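## Task

Gather the two black-round-capped timers onto a single top next to the arms, and gather the two black-handled espresso tampers onto a single top too. All four must stay upright in their present orientation with the full base resting on the top. Every other object has to finish sitting directly on the top it currently occupies. Nothing may end up inside the slot in a weight's top, or the attempt is lost. A result that holds only because a robot is still supporting it is not counted. Finally release everything and move the arms away.

## Robot and tools

Setup. Four identical i2rt Big YAM arms, named arm1, arm2, arm3 and arm4, each with six revolute joints, a two-finger gripper and a wrist camera (arm1_cam_wrist to arm4_cam_wrist). Two fixed room cameras, room_a and room_b, watch the scene. With joints 1 and 6 at zero and the hand level and pointing ahead, the wrist camera rides above the hand looking toward the fingertips. Reach is roughly 1.0 m from the joint 1 axis. Joints move at different rates, so the hand can sweep a wide, curved path between postures. Loose objects may occasionally get nudged by an outside disturbance.

Frames. Scene poses share one frame: origin on the floor, +z upward. The hand point is the midpoint between fingertips; its z axis runs along the fingers and its y axis is the opening direction. No output line gives the foot poses. Joint commands, however, are not in this frame: each is an angle of that arm's own joint.

execute_actions. Argument actions is a list holding one action object or nothing (an empty list just reports state and pictures). The action object is keyed by arm name; each arm entry holds joints, a map from joint name to an absolute target (not an offset). Names and units: joint1_rad to joint6_rad in radians, gripper_m in metres of fingertip separation. Ranges and done-tolerances: joint1_rad -2.879..2.879 (±0.045), rotates the arm about its foot, positive counter-clockwise seen from above, zero means unfolding along the foot's facing direction; joint2_rad 0..3.141 (±0.14), shoulder, zero has the upper arm lying back roughly level, positive raises then brings it forward; joint3_rad 0..3.019 (±0.09), elbow, zero folds forearm onto upper arm, positive extends; joint4_rad -1.692..1.57 (±0.055), hand pitch, positive tips fingers up; joint5_rad -1.57..1.57 (±0.03), sideways hand swing, positive toward the arm's right; joint6_rad -2.094..2.094 (±0.035), hand roll, positive clockwise when viewed from behind the hand; gripper_m 0..0.093 (±0.003), each pad squeezing about 50-62 N at most. Motions in one action start together and may finish at different moments. Any joint or arm you omit keeps chasing its earlier target. An unknown key or out-of-range number rejects the whole call and nothing moves. Optional cameras lists which images to return (names above, or "all"; omitted/null means all, [] means none); the pictures line gives image order.

wait: seconds from 0 to 10; commands nothing and returns the same report as an empty action.

zoom_image: camera plus region [x0, y0, x1, y1] in pixels with (0,0) at the top-left, at most 504 by 504, taken from that camera's latest full image. Wrist images are 616x616 fisheye; room images are 896x504.

finished_scene: scene = the current scene number. It is final; the goal must already hold and stay that way after the last command is held.

Reading results. joint_positions gives measured angles. joint_status per commanded joint: off_target (stopped short, may still push), contact_stop or time_out (target dropped, joint holds where it stopped), not_followed (a self/inter-arm collision guard blocked the arm's targets; a "joint command not followed" line, often with a cause: line, explains it; gripper commands still run, and blocked targets may be retried on later actions until replaced by passable ones), limit_stop_at_motor_heat (heat stop; resend the target, the gap proves nothing about contact). After time_out a joint may keep a target no farther than 0.375, 0.375, 0.113, 0.225, 0.075, 0.3 rad (joints 1-6) from where it stands and keep pushing; on_its_own lists such uncommanded behaviour, where held at means the target being held, not the position. Commanding a joint to its reported position relieves the push. Tiny changes from the current angle may produce no motion. Joints carrying a load droop. If a call reports a stop, later motion calls in the same reply are skipped.

Hazards. The arms do not halt on contact and can press very hard. A hard squeeze between two arms fails the task and ends the run; hard impacts may too, and nothing in the state reports arm-to-arm contact. The guard may react late and ignores fingers, gripper housings and wrist cameras. Arms act independently and do not wait for one another. Never drop, slam or fling items, and never send anything off the work area or onto the floor. Keep everything out of the weight's slot. Sustained pushing or holding heats motors: MOTOR HOT appears at 85 °C; at 100 °C an OVER-TEMPERATURE FAULT lets that whole arm go limp and fall until it cools, and some heat persists into the next scene. Faster robot motion is better. End with grippers open and arms clear of all objects.

Each tool is called after ">>>" by a JSON object that holds its "op" and its "data", one argument or row to a line.

## Session

I'll start by looking at the current state of the scene.

>>> {"op": "execute_actions", "data": {
  "actions": []
}}

Scene clock: 0.00 s.
arm1.joint_positions: joint1_rad=+0.297 joint2_rad=+0.337 joint3_rad=+1.700 joint4_rad=-1.593 joint5_rad=-0.181 joint6_rad=-0.641 gripper_m=+0.094
arm1.joint_status: not commanded
arm1.hand: x=+0.7116 y=+1.6622 z=+1.4050 quat_wxyz=(-0.278, +0.775, +0.108, -0.557) (m; scene frame)
arm2.joint_positions: joint1_rad=-0.262 joint2_rad=+0.524 joint3_rad=+1.695 joint4_rad=-1.342 joint5_rad=+0.178 joint6_rad=+0.385 gripper_m=+0.094
arm2.joint_status: not commanded
arm2.hand: x=-0.0712 y=+0.5118 z=+1.4299 quat_wxyz=(-0.076, +0.680, -0.353, -0.638) (m; scene frame)
arm3.joint_positions: joint1_rad=+0.870 joint2_rad=+0.265 joint3_rad=+1.685 joint4_rad=-1.188 joint5_rad=+0.232 joint6_rad=-0.289 gripper_m=+0.094
arm3.joint_status: not commanded
arm3.hand: x=+0.2576 y=-1.0241 z=+1.4924 quat_wxyz=(-0.583, +0.508, -0.360, -0.522) (m; scene frame)
arm4.joint_positions: joint1_rad=+0.152 joint2_rad=+0.403 joint3_rad=+1.691 joint4_rad=-1.192 joint5_rad=-0.211 joint6_rad=+0.207 gripper_m=+0.095
arm4.joint_status: not commanded
arm4.hand: x=-0.9254 y=-1.1578 z=+1.5000 quat_wxyz=(-0.605, -0.485, -0.462, +0.429) (m; scene frame)
pictures: arm1_cam_wrist, arm2_cam_wrist, arm3_cam_wrist, arm4_cam_wrist, room_a, room_b
Images, in order (width x height): arm1_cam_wrist 616x616, arm2_cam_wrist 616x616, arm3_cam_wrist 616x616, arm4_cam_wrist 616x616, room_a 896x504, room_b 896x504.

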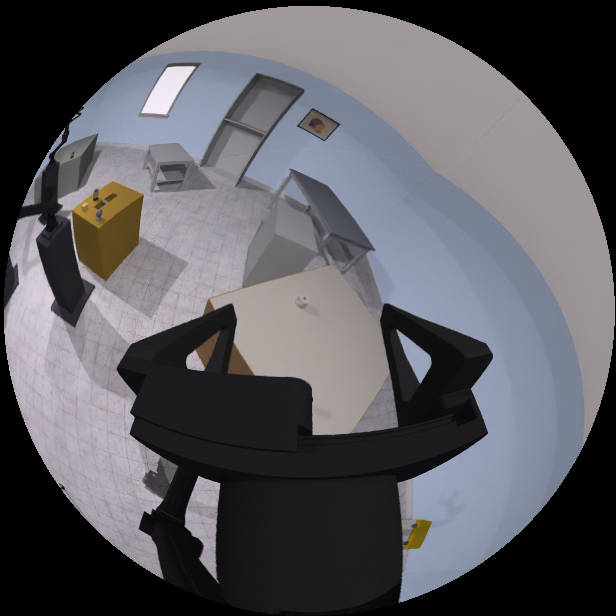

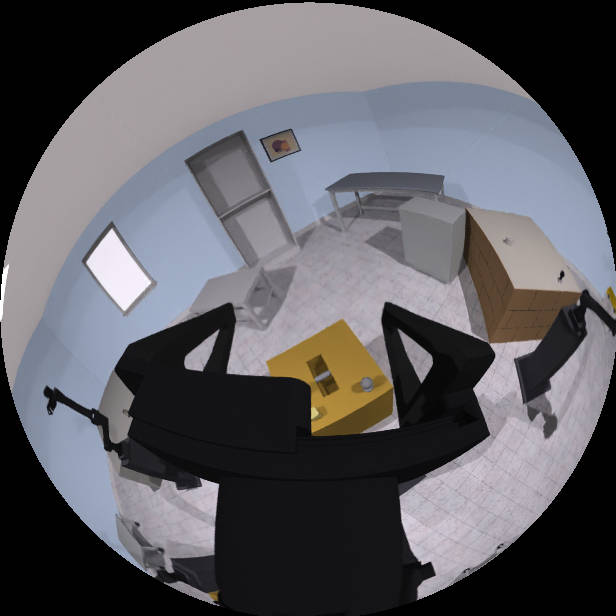

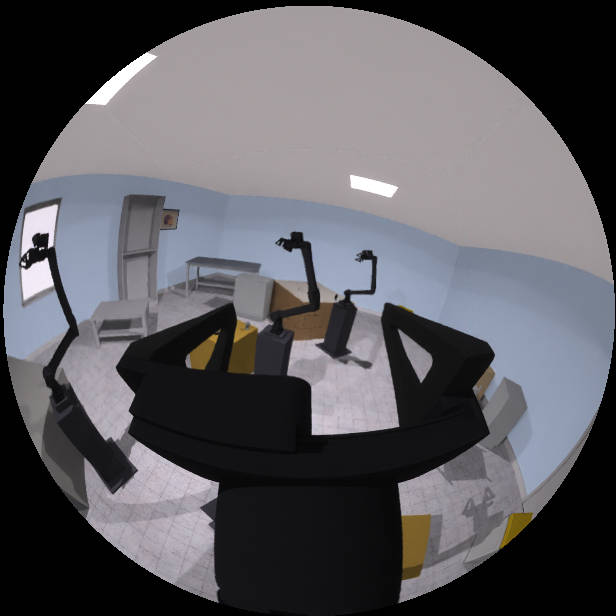

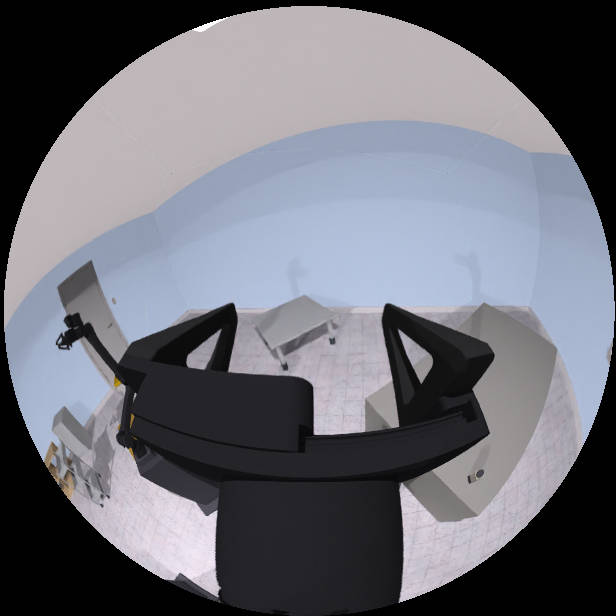

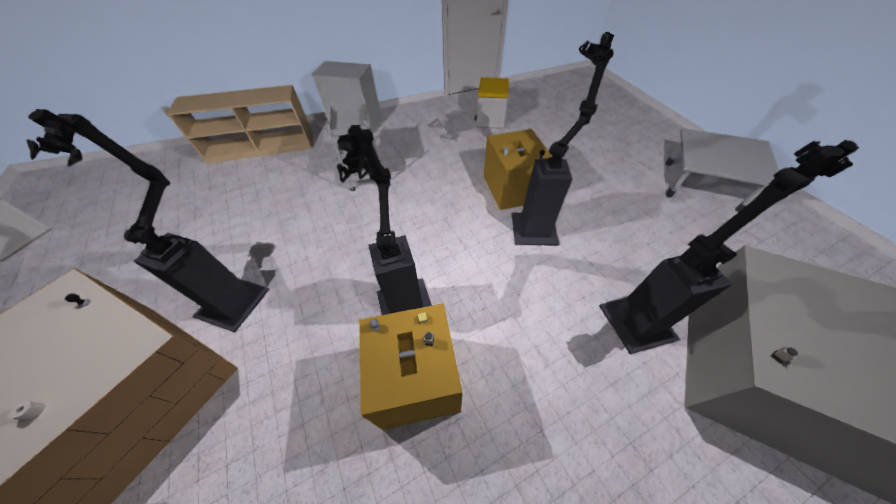

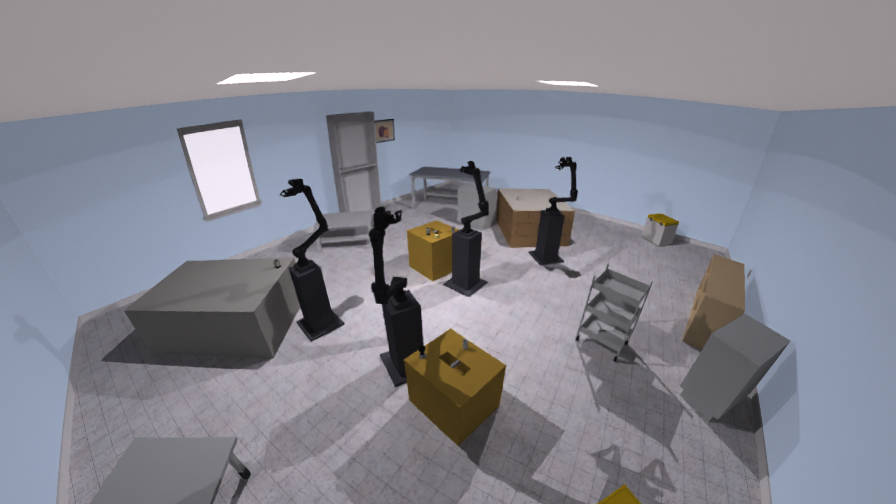

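>>> {"op": "zoom_image", "data": {
  "camera": "room_a",
  "region": [340, 290, 480, 430]
}}

>>> {"op": "zoom_image", "data": {
  "camera": "room_a",
  "region": [470, 120, 580, 220]
}}

>>> {"op": "zoom_image", "data": {
  "camera": "room_a",
  "region": [0, 260, 240, 460]
}}

>>> {"op": "zoom_image", "data": {
  "camera": "room_a",
  "region": [700, 300, 860, 420]
}}

>>> {"op": "zoom_image", "data": {
  "camera": "room_b",
  "region": [390, 310, 520, 420]
}}

Region (340, 290, 480, 430) of room_a's 896x504 image, scaled by 3.600, with more detail than that image has.

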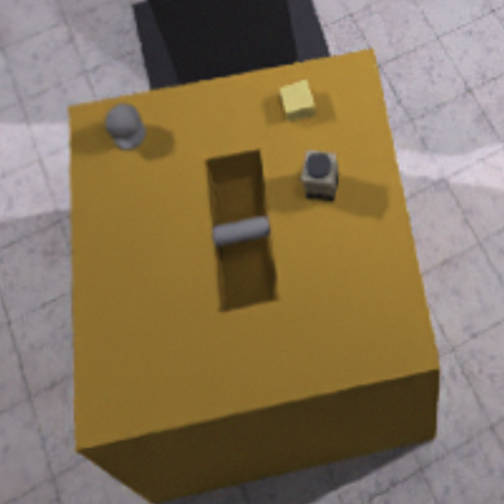

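Region (470, 120, 580, 220) of room_a's 896x504 image, scaled by 4.582, with more detail than that image has; it fills the top 458 rows of this view, and the rest is white.

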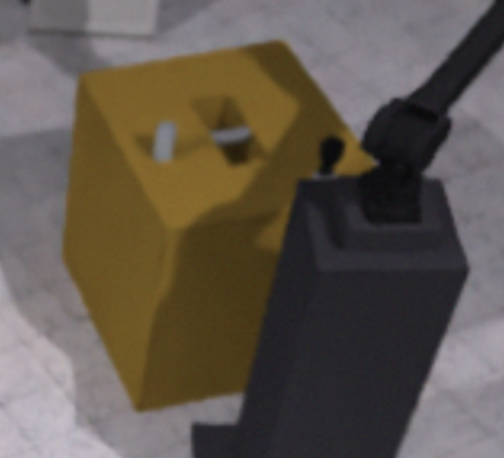

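Region (0, 260, 240, 460) of room_a's 896x504 image, scaled by 2.100, with more detail than that image has.

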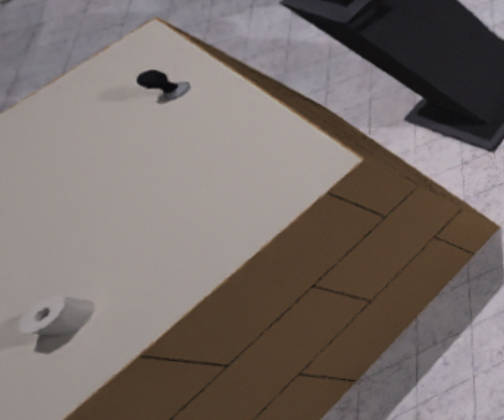

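Region (700, 300, 860, 420) of room_a's 896x504 image, scaled by 3.150, with more detail than that image has; it fills the top 378 rows of this view, and the rest is white.

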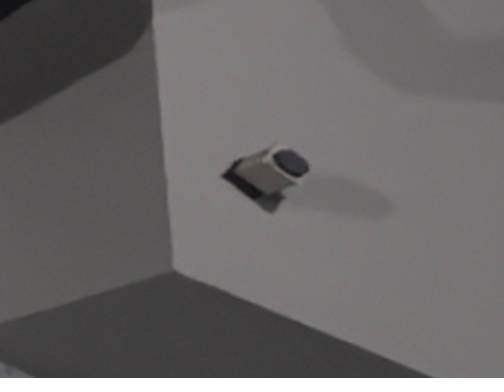

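Region (390, 310, 520, 420) of room_b's 896x504 image, scaled by 3.877, with more detail than that image has; it fills the top 426 rows of this view, and the rest is white.

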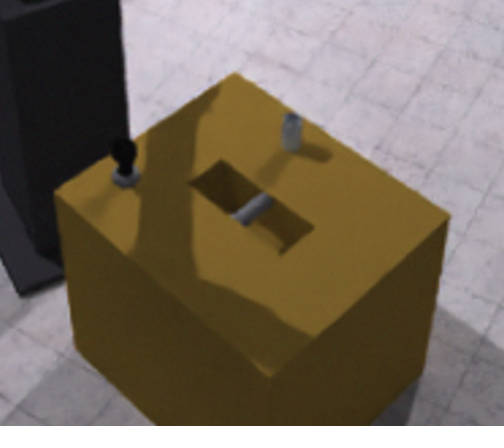

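>>> {"op": "zoom_image", "data": {
  "camera": "room_a",
  "region": [10, 90, 130, 190]
}}

>>> {"op": "zoom_image", "data": {
  "camera": "room_a",
  "region": [310, 110, 430, 270]
}}

>>> {"op": "zoom_image", "data": {
  "camera": "room_a",
  "region": [560, 20, 640, 90]
}}

>>> {"op": "zoom_image", "data": {
  "camera": "room_a",
  "region": [770, 120, 890, 200]
}}

Region (10, 90, 130, 190) of room_a's 896x504 image, scaled by 4.200, with more detail than that image has.

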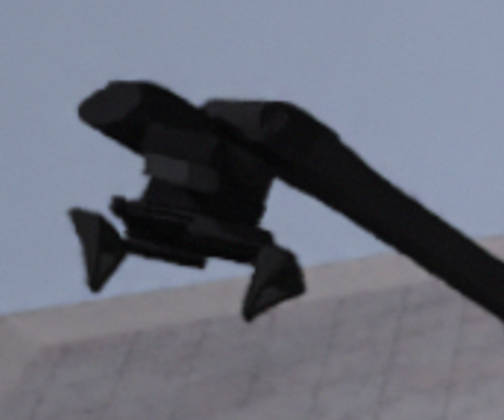

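Region (310, 110, 430, 270) of room_a's 896x504 image, scaled by 3.150, with more detail than that image has; it fills the left 378 columns of this view, and the rest is white.

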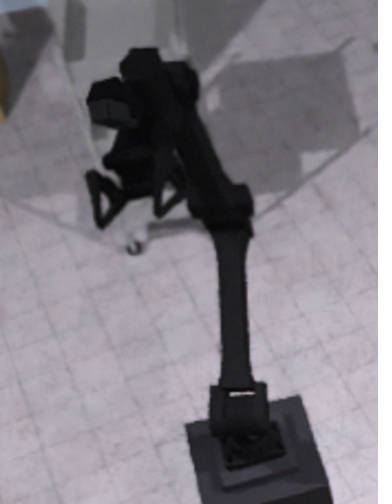

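Region (560, 20, 640, 90) of room_a's 896x504 image, scaled by 6.300, with more detail than that image has; it fills the top 441 rows of this view, and the rest is white.

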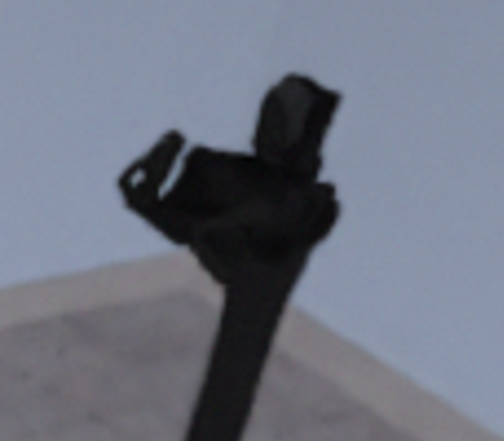

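Region (770, 120, 890, 200) of room_a's 896x504 image, scaled by 4.200, with more detail than that image has.

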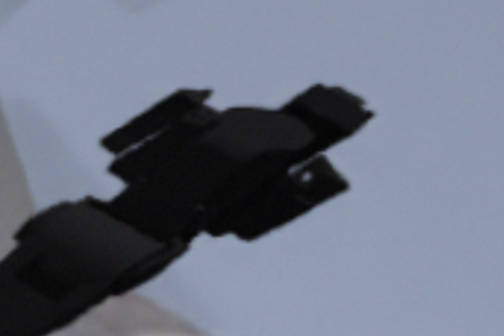

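>>> {"op": "zoom_image", "data": {
  "camera": "arm3_cam_wrist",
  "region": [230, 210, 410, 370]
}}

>>> {"op": "zoom_image", "data": {
  "camera": "arm2_cam_wrist",
  "region": [440, 190, 616, 360]
}}

>>> {"op": "zoom_image", "data": {
  "camera": "arm1_cam_wrist",
  "region": [20, 120, 180, 300]
}}

Region (230, 210, 410, 370) of arm3_cam_wrist's 616x616 image, scaled by 2.800, with more detail than that image has.

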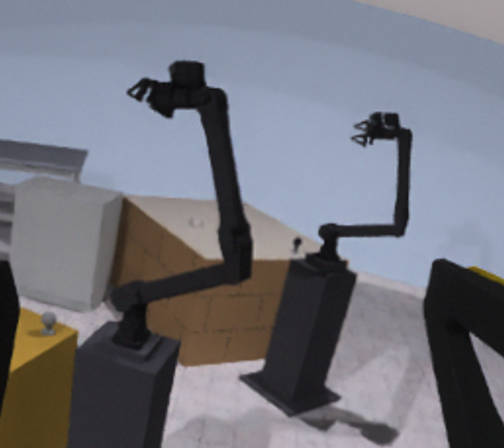

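Region (440, 190, 616, 360) of arm2_cam_wrist's 616x616 image, scaled by 2.864, with more detail than that image has; it fills the top 487 rows of this view, and the rest is white.

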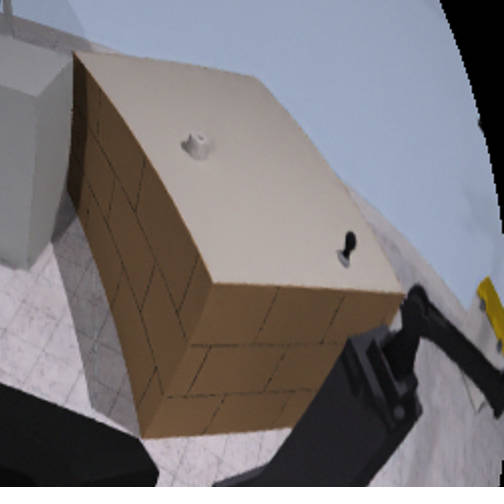

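Region (20, 120, 180, 300) of arm1_cam_wrist's 616x616 image, scaled by 2.800, with more detail than that image has.

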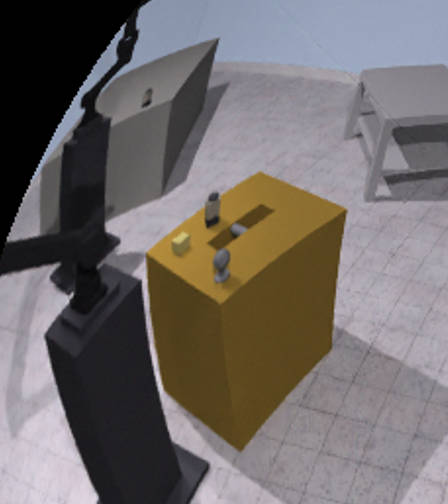

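>>> {"op": "zoom_image", "data": {
  "camera": "arm2_cam_wrist",
  "region": [250, 300, 410, 450]
}}

>>> {"op": "zoom_image", "data": {
  "camera": "arm4_cam_wrist",
  "region": [350, 290, 580, 540]
}}

>>> {"op": "zoom_image", "data": {
  "camera": "arm1_cam_wrist",
  "region": [190, 250, 410, 450]
}}

Region (250, 300, 410, 450) of arm2_cam_wrist's 616x616 image, scaled by 3.150, with more detail than that image has; it fills the top 472 rows of this view, and the rest is white.

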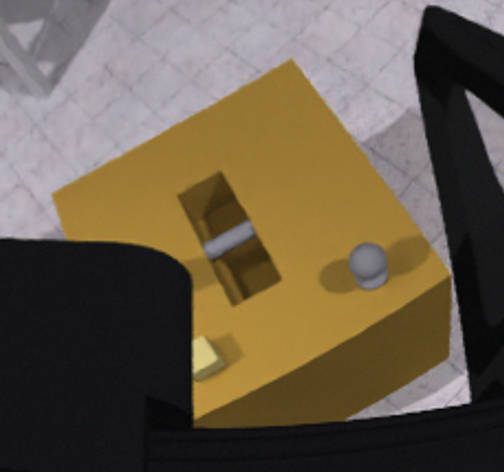

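Region (350, 290, 580, 540) of arm4_cam_wrist's 616x616 image, scaled by 2.016, with more detail than that image has; it fills the left 464 columns of this view, and the rest is white.

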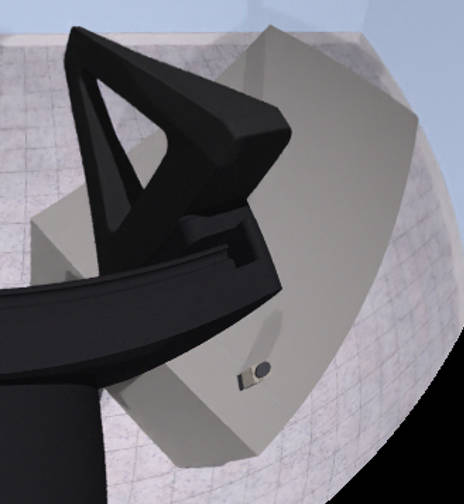

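Region (190, 250, 410, 450) of arm1_cam_wrist's 616x616 image, scaled by 2.291, with more detail than that image has; it fills the top 458 rows of this view, and the rest is white.

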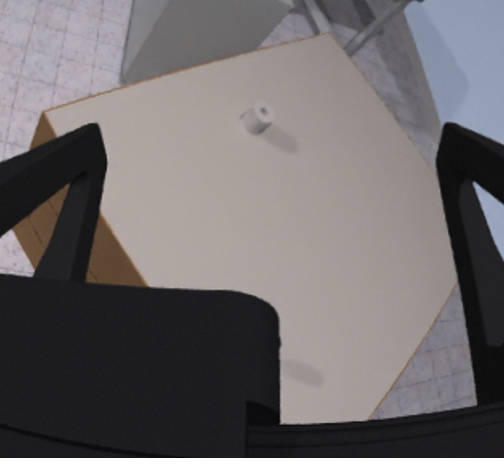

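>>> {"op": "execute_actions", "data": {
  "actions": [
    {"arm1": {"joints": {"joint1_rad": -0.70, "joint2_rad": 1.5, "joint3_rad": 1.2, "joint4_rad": -1.2, "joint5_rad": 0, "joint6_rad": 0}}, "arm2": {"joints": {"joint1_rad": 0.18, "joint2_rad": 1.4, "joint3_rad": 1.3, "joint4_rad": -1.3, "joint5_rad": 0, "joint6_rad": 0}}, "arm3": {"joints": {"joint1_rad": -1.3, "joint2_rad": 1.2, "joint3_rad": 1.2, "joint4_rad": -1.0, "joint5_rad": 0, "joint6_rad": 0}}, "arm4": {"joints": {"joint1_rad": -1.26, "joint2_rad": 1.6, "joint3_rad": 1.4, "joint4_rad": -1.37, "joint5_rad": 0, "joint6_rad": 0}}}
  ]
}}

Scene clock: 122.07 s.
arm1.joint_positions: joint1_rad=-0.705 joint2_rad=+1.490 joint3_rad=+1.191 joint4_rad=-1.205 joint5_rad=-0.002 joint6_rad=-0.014 gripper_m=+0.094
arm1.joint_status: all done
arm1.hand: x=+0.7036 y=+2.1282 z=+0.9235 quat_wxyz=(-0.023, +0.732, -0.681, -0.025) (m; scene frame)
arm2.joint_positions: joint1_rad=+0.180 joint2_rad=+1.397 joint3_rad=+1.279 joint4_rad=-1.306 joint5_rad=+0.001 joint6_rad=+0.014 gripper_m=+0.094
arm2.joint_status: all done
arm2.hand: x=-0.4155 y=+0.4222 z=+0.9689 quat_wxyz=(+0.006, +0.997, +0.004, -0.073) (m; scene frame)
arm3.joint_positions: joint1_rad=-1.299 joint2_rad=+1.212 joint3_rad=+1.178 joint4_rad=-1.001 joint5_rad=+0.000 joint6_rad=-0.006 gripper_m=+0.094
arm3.joint_status: all done
arm3.hand: x=+0.6500 y=-1.1178 z=+1.0442 quat_wxyz=(-0.258, -0.114, -0.959, +0.033) (m; scene frame)
arm4.joint_positions: joint1_rad=-1.267 joint2_rad=+1.613 joint3_rad=+1.390 joint4_rad=-1.354 joint5_rad=+0.000 joint6_rad=+0.014 gripper_m=+0.095
arm4.joint_status: all done
arm4.hand: x=-1.4288 y=-1.1516 z=+0.9410 quat_wxyz=(-0.003, -0.999, -0.035, -0.006) (m; scene frame)
pictures: arm1_cam_wrist, arm2_cam_wrist, arm3_cam_wrist, arm4_cam_wrist, room_a, room_b
Images, in order (width x height): arm1_cam_wrist 616x616, arm2_cam_wrist 616x616, arm3_cam_wrist 616x616, arm4_cam_wrist 616x616, room_a 896x504, room_b 896x504.

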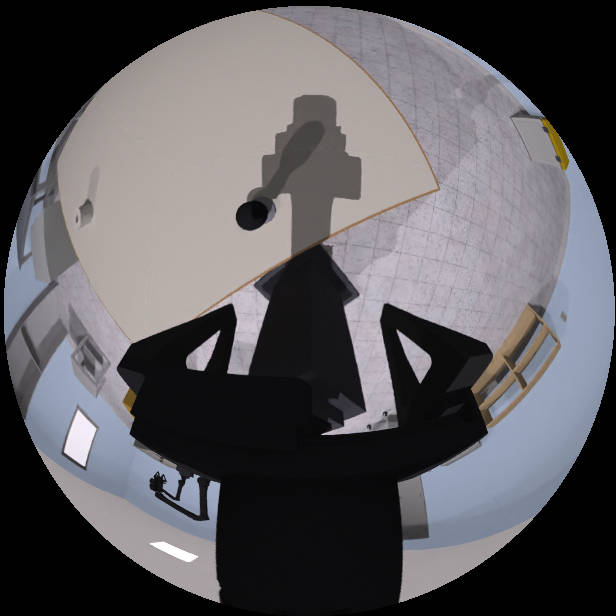

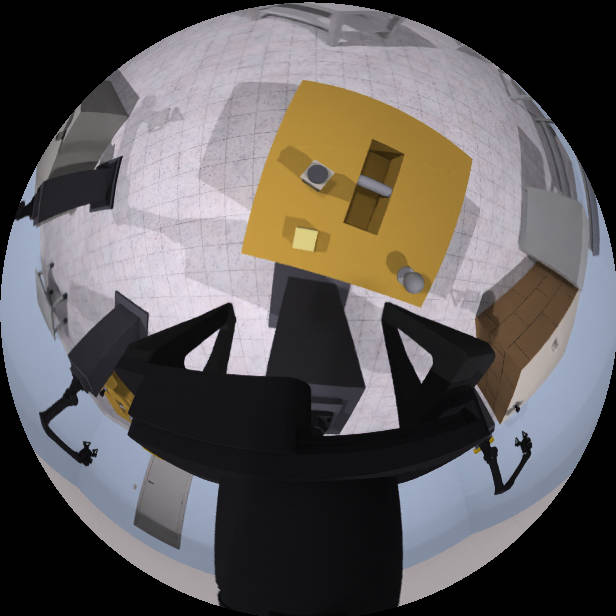

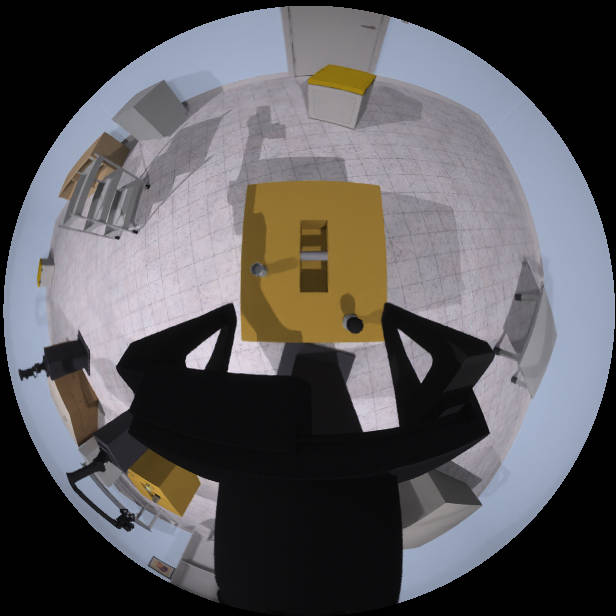

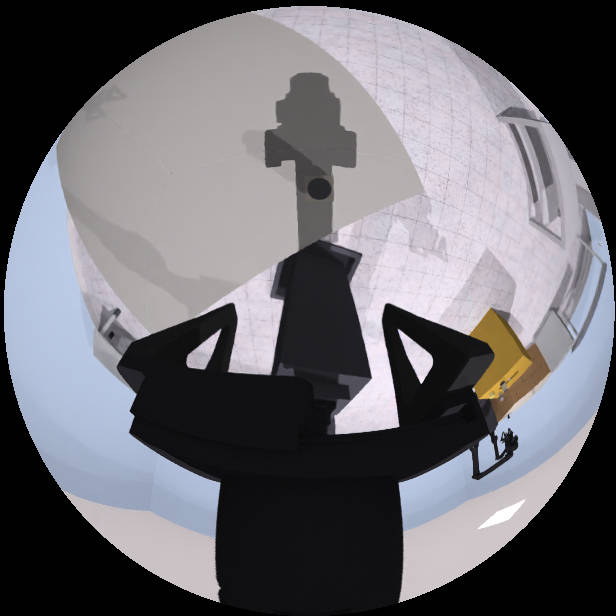

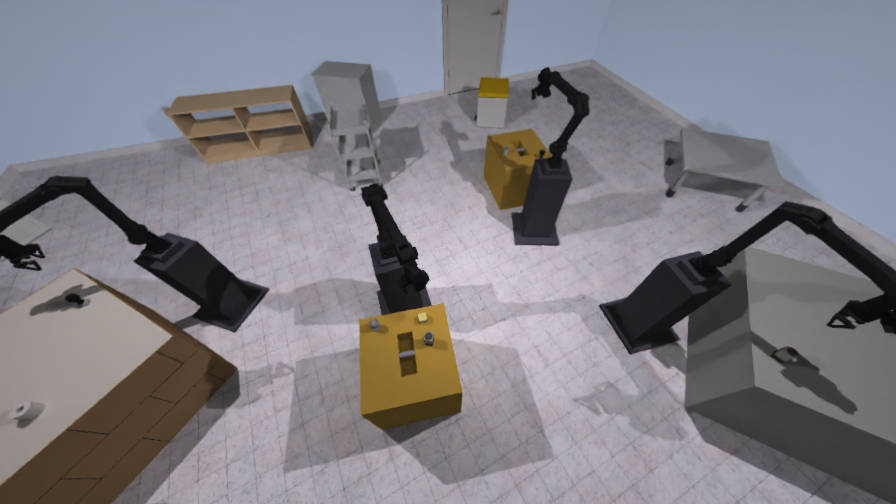

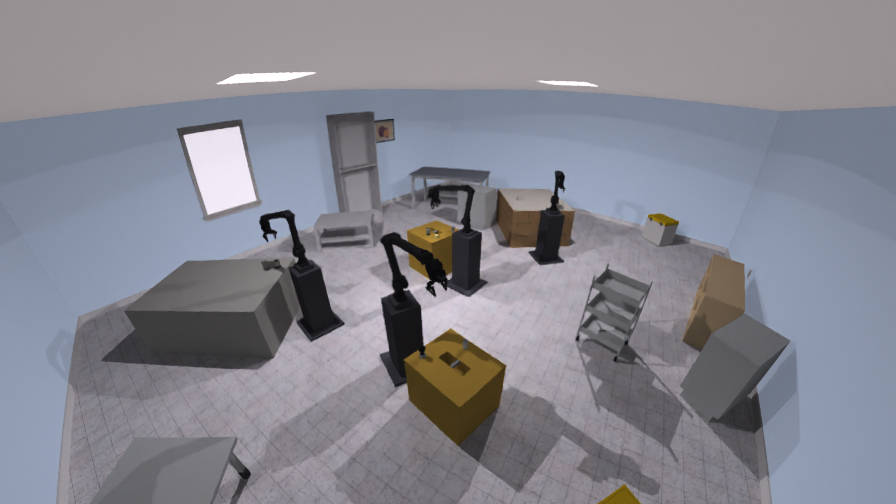

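>>> {"op": "zoom_image", "data": {
  "camera": "arm2_cam_wrist",
  "region": [260, 130, 440, 310]
}}

>>> {"op": "zoom_image", "data": {
  "camera": "arm3_cam_wrist",
  "region": [230, 170, 400, 350]
}}

>>> {"op": "zoom_image", "data": {
  "camera": "arm1_cam_wrist",
  "region": [210, 170, 310, 260]
}}

>>> {"op": "zoom_image", "data": {
  "camera": "arm4_cam_wrist",
  "region": [270, 140, 370, 240]
}}

Region (260, 130, 440, 310) of arm2_cam_wrist's 616x616 image, scaled by 2.800, with more detail than that image has.

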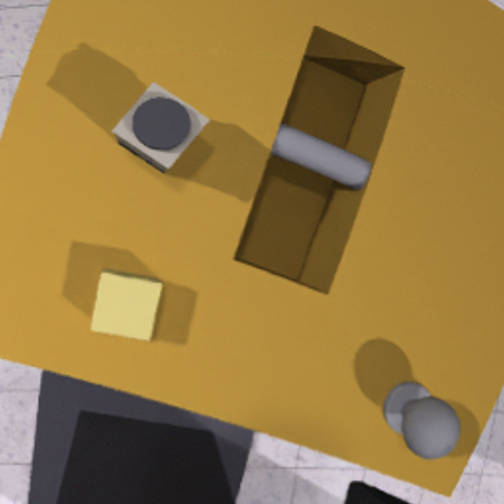

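Region (230, 170, 400, 350) of arm3_cam_wrist's 616x616 image, scaled by 2.800, with more detail than that image has.

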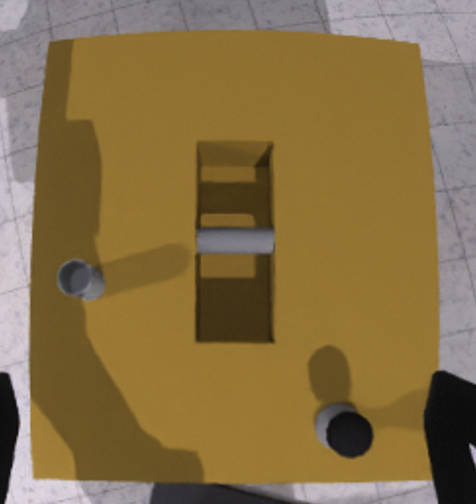

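Region (210, 170, 310, 260) of arm1_cam_wrist's 616x616 image, scaled by 5.040, with more detail than that image has; it fills the top 454 rows of this view, and the rest is white.

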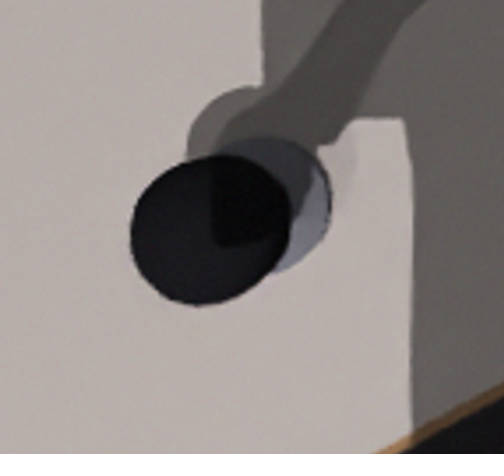

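Region (270, 140, 370, 240) of arm4_cam_wrist's 616x616 image, scaled by 5.040, with more detail than that image has.

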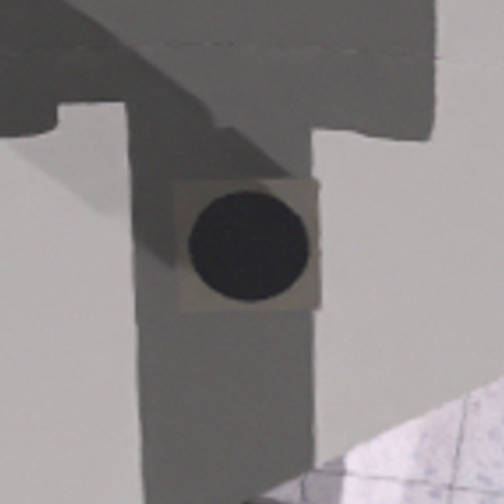

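>>> {"op": "execute_actions", "data": {
  "actions": [
    {"arm1": {"joints": {"joint4_rad": 0.0}}, "arm2": {"joints": {"joint3_rad": 2.4}}, "arm3": {"joints": {"joint2_rad": 0.3}}, "arm4": {"joints": {"joint5_rad": 1.1}}}
  ],
  "cameras": ["room_a"]
}}

Scene clock: 244.00 s.
arm1.joint_positions: joint1_rad=-0.705 joint2_rad=+1.490 joint3_rad=+1.191 joint4_rad=-0.024 joint5_rad=-0.002 joint6_rad=-0.014 gripper_m=+0.094
arm1.joint_status: all done
arm1.hand: x=+0.6909 y=+2.3444 z=+1.0911 quat_wxyz=(-0.404, +0.594, -0.552, -0.423) (m; scene frame)
arm2.joint_positions: joint1_rad=+0.180 joint2_rad=+1.392 joint3_rad=+2.381 joint4_rad=-1.306 joint5_rad=+0.001 joint6_rad=+0.014 gripper_m=+0.094
arm2.joint_status: all done
arm2.hand: x=-0.4425 y=+0.4265 z=+1.4991 quat_wxyz=(+0.015, +0.810, +0.001, -0.586) (m; scene frame)
arm3.joint_positions: joint1_rad=-1.299 joint2_rad=+0.291 joint3_rad=+1.178 joint4_rad=-1.001 joint5_rad=+0.000 joint6_rad=-0.006 gripper_m=+0.094
arm3.joint_status: all done
arm3.hand: x=+0.3662 y=-1.0465 z=+1.3351 quat_wxyz=(-0.657, -0.088, -0.744, +0.083) (m; scene frame)
arm4.joint_positions: joint1_rad=-1.266 joint2_rad=+1.613 joint3_rad=+1.390 joint4_rad=-1.355 joint5_rad=+1.097 joint6_rad=+0.013 gripper_m=+0.095
arm4.joint_status: all done
arm4.hand: x=-1.4430 y=-0.9990 z=+1.0333 quat_wxyz=(+0.518, -0.855, -0.034, +0.020) (m; scene frame)
pictures: room_a
Images, in order (width x height): room_a 896x504.

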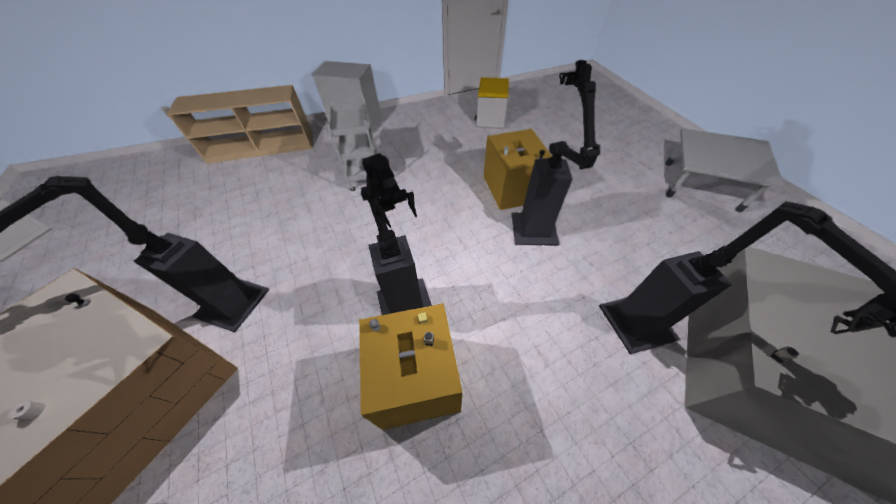

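>>> {"op": "execute_actions", "data": {
  "actions": [
    {"arm1": {"joints": {"joint1_rad": -0.534, "joint2_rad": 1.255, "joint3_rad": 0.69, "joint4_rad": -0.523}}, "arm2": {"joints": {"joint1_rad": 0.433, "joint2_rad": 1.79, "joint3_rad": 0.87, "joint4_rad": 0.105, "joint5_rad": 0.705, "joint6_rad": 0.621}}, "arm3": {"joints": {"joint1_rad": -1.568, "joint2_rad": 1.295, "joint3_rad": 0.58, "joint4_rad": -0.371}}, "arm4": {"joints": {"joint1_rad": -1.29, "joint2_rad": 1.54, "joint3_rad": 0.39, "joint4_rad": 0.363, "joint5_rad": 0}}}
  ]
}}

Scene clock: 365.90 s.
arm1.joint_positions: joint1_rad=-0.526 joint2_rad=+1.251 joint3_rad=+0.686 joint4_rad=-0.516 joint5_rad=-0.001 joint6_rad=-0.013 gripper_m=+0.094
arm1.joint_status: all done
arm1.hand: x=+0.6340 y=+2.0832 z=+0.8580 quat_wxyz=(-0.152, +0.766, -0.595, -0.191) (m; scene frame)
arm2.joint_positions: joint1_rad=+0.442 joint2_rad=+1.782 joint3_rad=+0.866 joint4_rad=+0.084 joint5_rad=+0.704 joint6_rad=+0.607 gripper_m=+0.094
arm2.joint_status: all done
arm2.hand: x=-0.5251 y=+0.3854 z=+0.7741 quat_wxyz=(-0.140, +0.845, -0.265, -0.443) (m; scene frame)
arm3.joint_positions: joint1_rad=-1.562 joint2_rad=+1.295 joint3_rad=+0.574 joint4_rad=-0.386 joint5_rad=+0.000 joint6_rad=-0.006 gripper_m=+0.094
arm3.joint_status: all done
arm3.hand: x=+0.5343 y=-1.1911 z=+0.8021 quat_wxyz=(-0.217, -0.241, -0.944, +0.059) (m; scene frame)
arm4.joint_positions: joint1_rad=-1.287 joint2_rad=+1.551 joint3_rad=+0.386 joint4_rad=+0.336 joint5_rad=+0.002 joint6_rad=+0.013 gripper_m=+0.095
arm4.joint_status: all done
arm4.hand: x=-1.3514 y=-1.1380 z=+0.7439 quat_wxyz=(-0.016, -0.933, -0.022, +0.360) (m; scene frame)
pictures: arm1_cam_wrist, arm2_cam_wrist, arm3_cam_wrist, arm4_cam_wrist, room_a, room_b
Images, in order (width x height): arm1_cam_wrist 616x616, arm2_cam_wrist 616x616, arm3_cam_wrist 616x616, arm4_cam_wrist 616x616, room_a 896x504, room_b 896x504.

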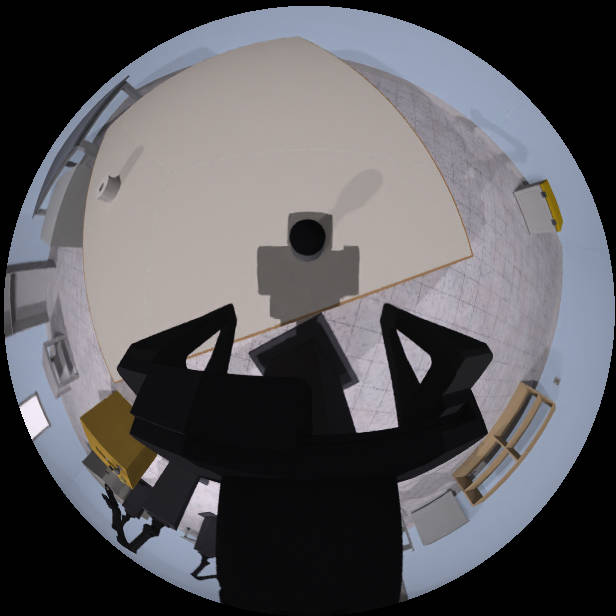

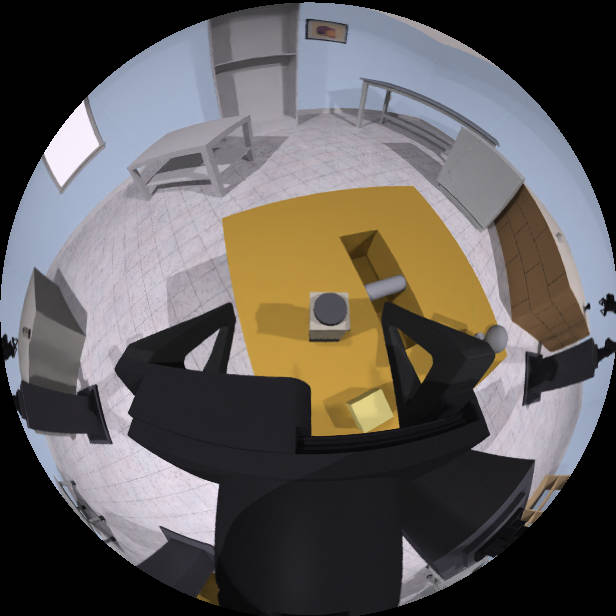

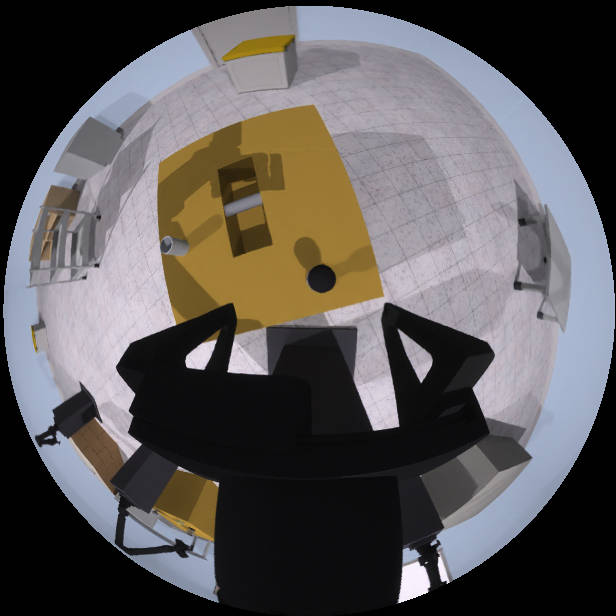

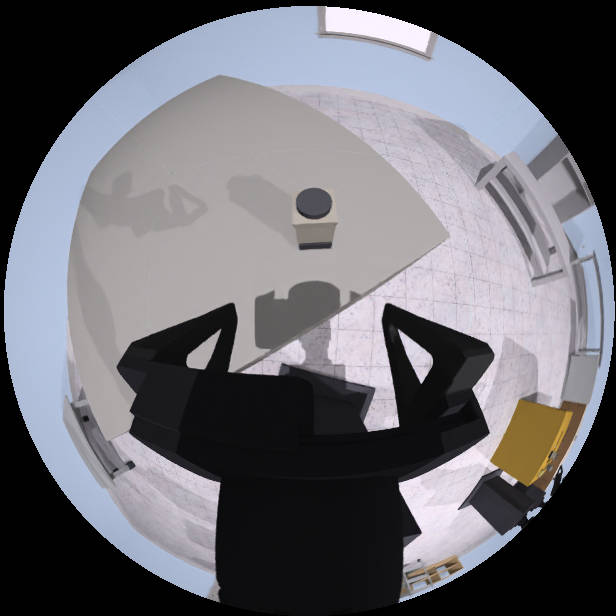

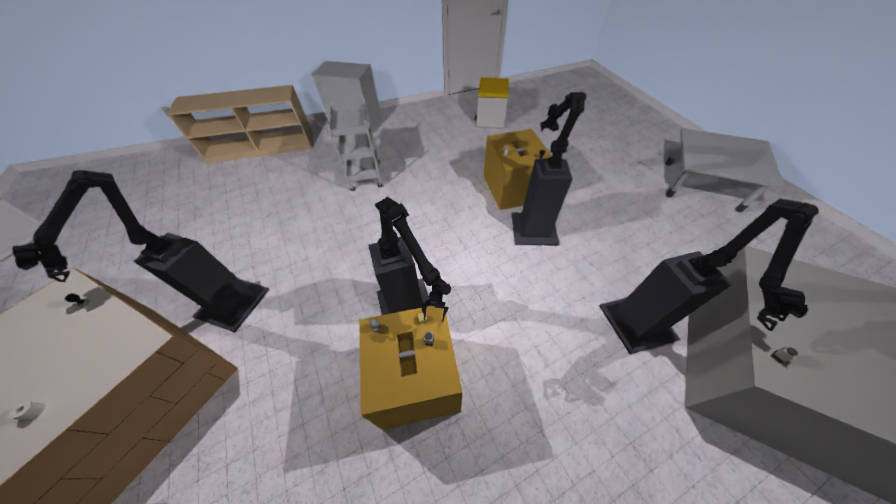

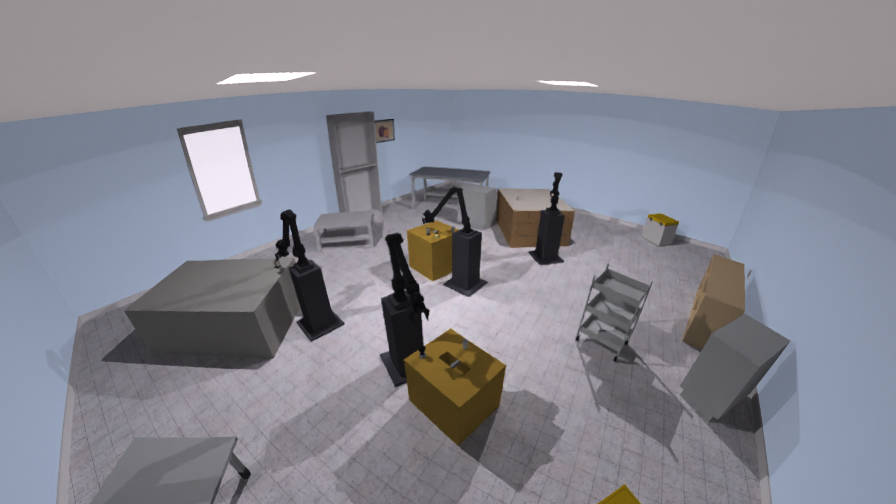

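The model works well. Zooming in for precise measurement.

>>> {"op": "zoom_image", "data": {
  "camera": "arm2_cam_wrist",
  "region": [280, 270, 380, 370]
}}

>>> {"op": "zoom_image", "data": {
  "camera": "arm4_cam_wrist",
  "region": [265, 170, 365, 270]
}}

>>> {"op": "zoom_image", "data": {
  "camera": "arm3_cam_wrist",
  "region": [280, 230, 400, 330]
}}

>>> {"op": "zoom_image", "data": {
  "camera": "arm1_cam_wrist",
  "region": [260, 190, 360, 290]
}}

Region (280, 270, 380, 370) of arm2_cam_wrist's 616x616 image, scaled by 5.040, with more detail than that image has.

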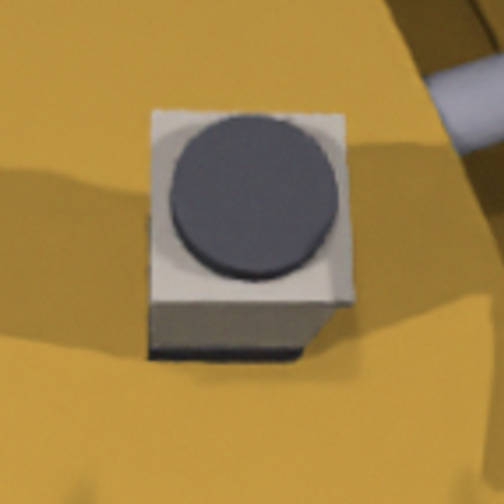

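Region (265, 170, 365, 270) of arm4_cam_wrist's 616x616 image, scaled by 5.040, with more detail than that image has.

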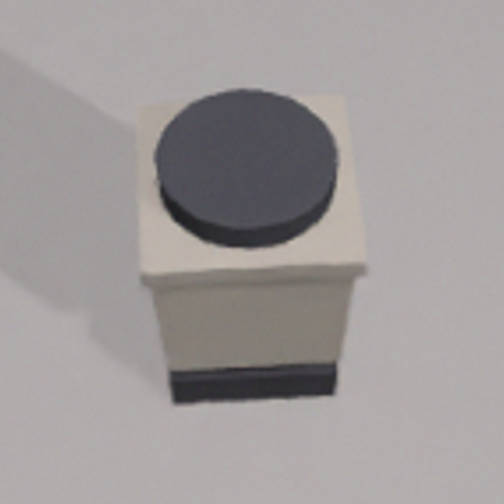

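Region (280, 230, 400, 330) of arm3_cam_wrist's 616x616 image, scaled by 4.200, with more detail than that image has.

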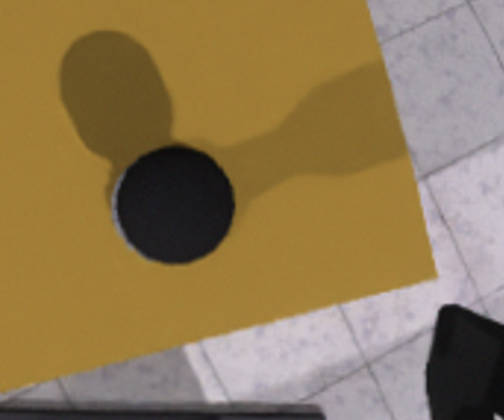

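Region (260, 190, 360, 290) of arm1_cam_wrist's 616x616 image, scaled by 5.040, with more detail than that image has.

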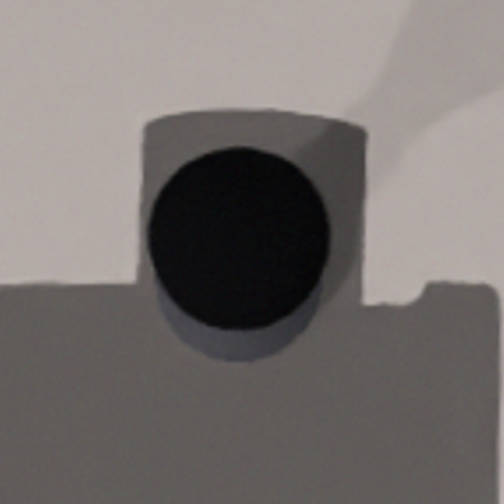

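>>> {"op": "zoom_image", "data": {
  "camera": "room_a",
  "region": [730, 270, 830, 370]
}}

>>> {"op": "zoom_image", "data": {
  "camera": "room_a",
  "region": [390, 260, 480, 350]
}}

>>> {"op": "zoom_image", "data": {
  "camera": "room_b",
  "region": [380, 270, 470, 370]
}}

Region (730, 270, 830, 370) of room_a's 896x504 image, scaled by 5.040, with more detail than that image has.

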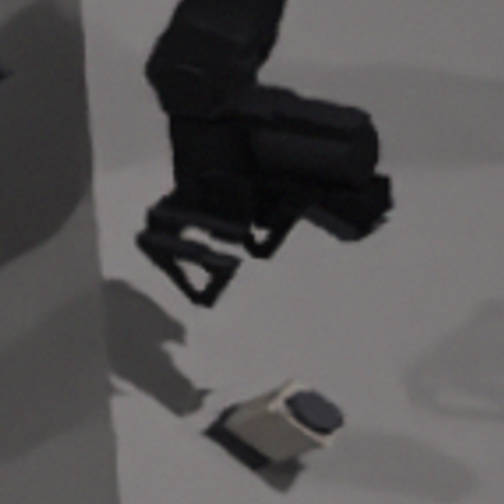

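Region (390, 260, 480, 350) of room_a's 896x504 image, scaled by 5.600, with more detail than that image has.

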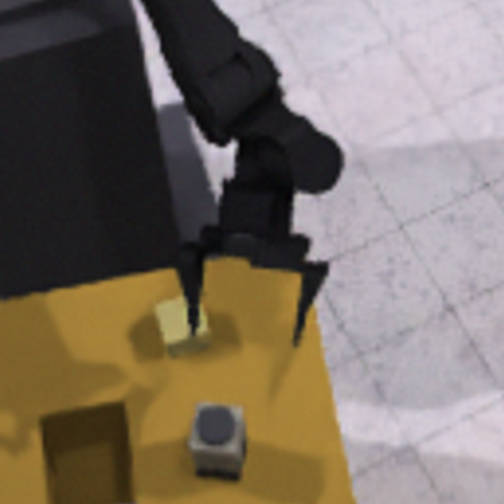

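Region (380, 270, 470, 370) of room_b's 896x504 image, scaled by 5.040, with more detail than that image has; it fills the left 454 columns of this view, and the rest is white.

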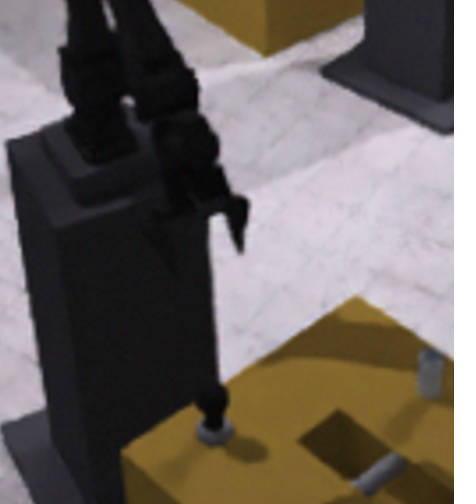

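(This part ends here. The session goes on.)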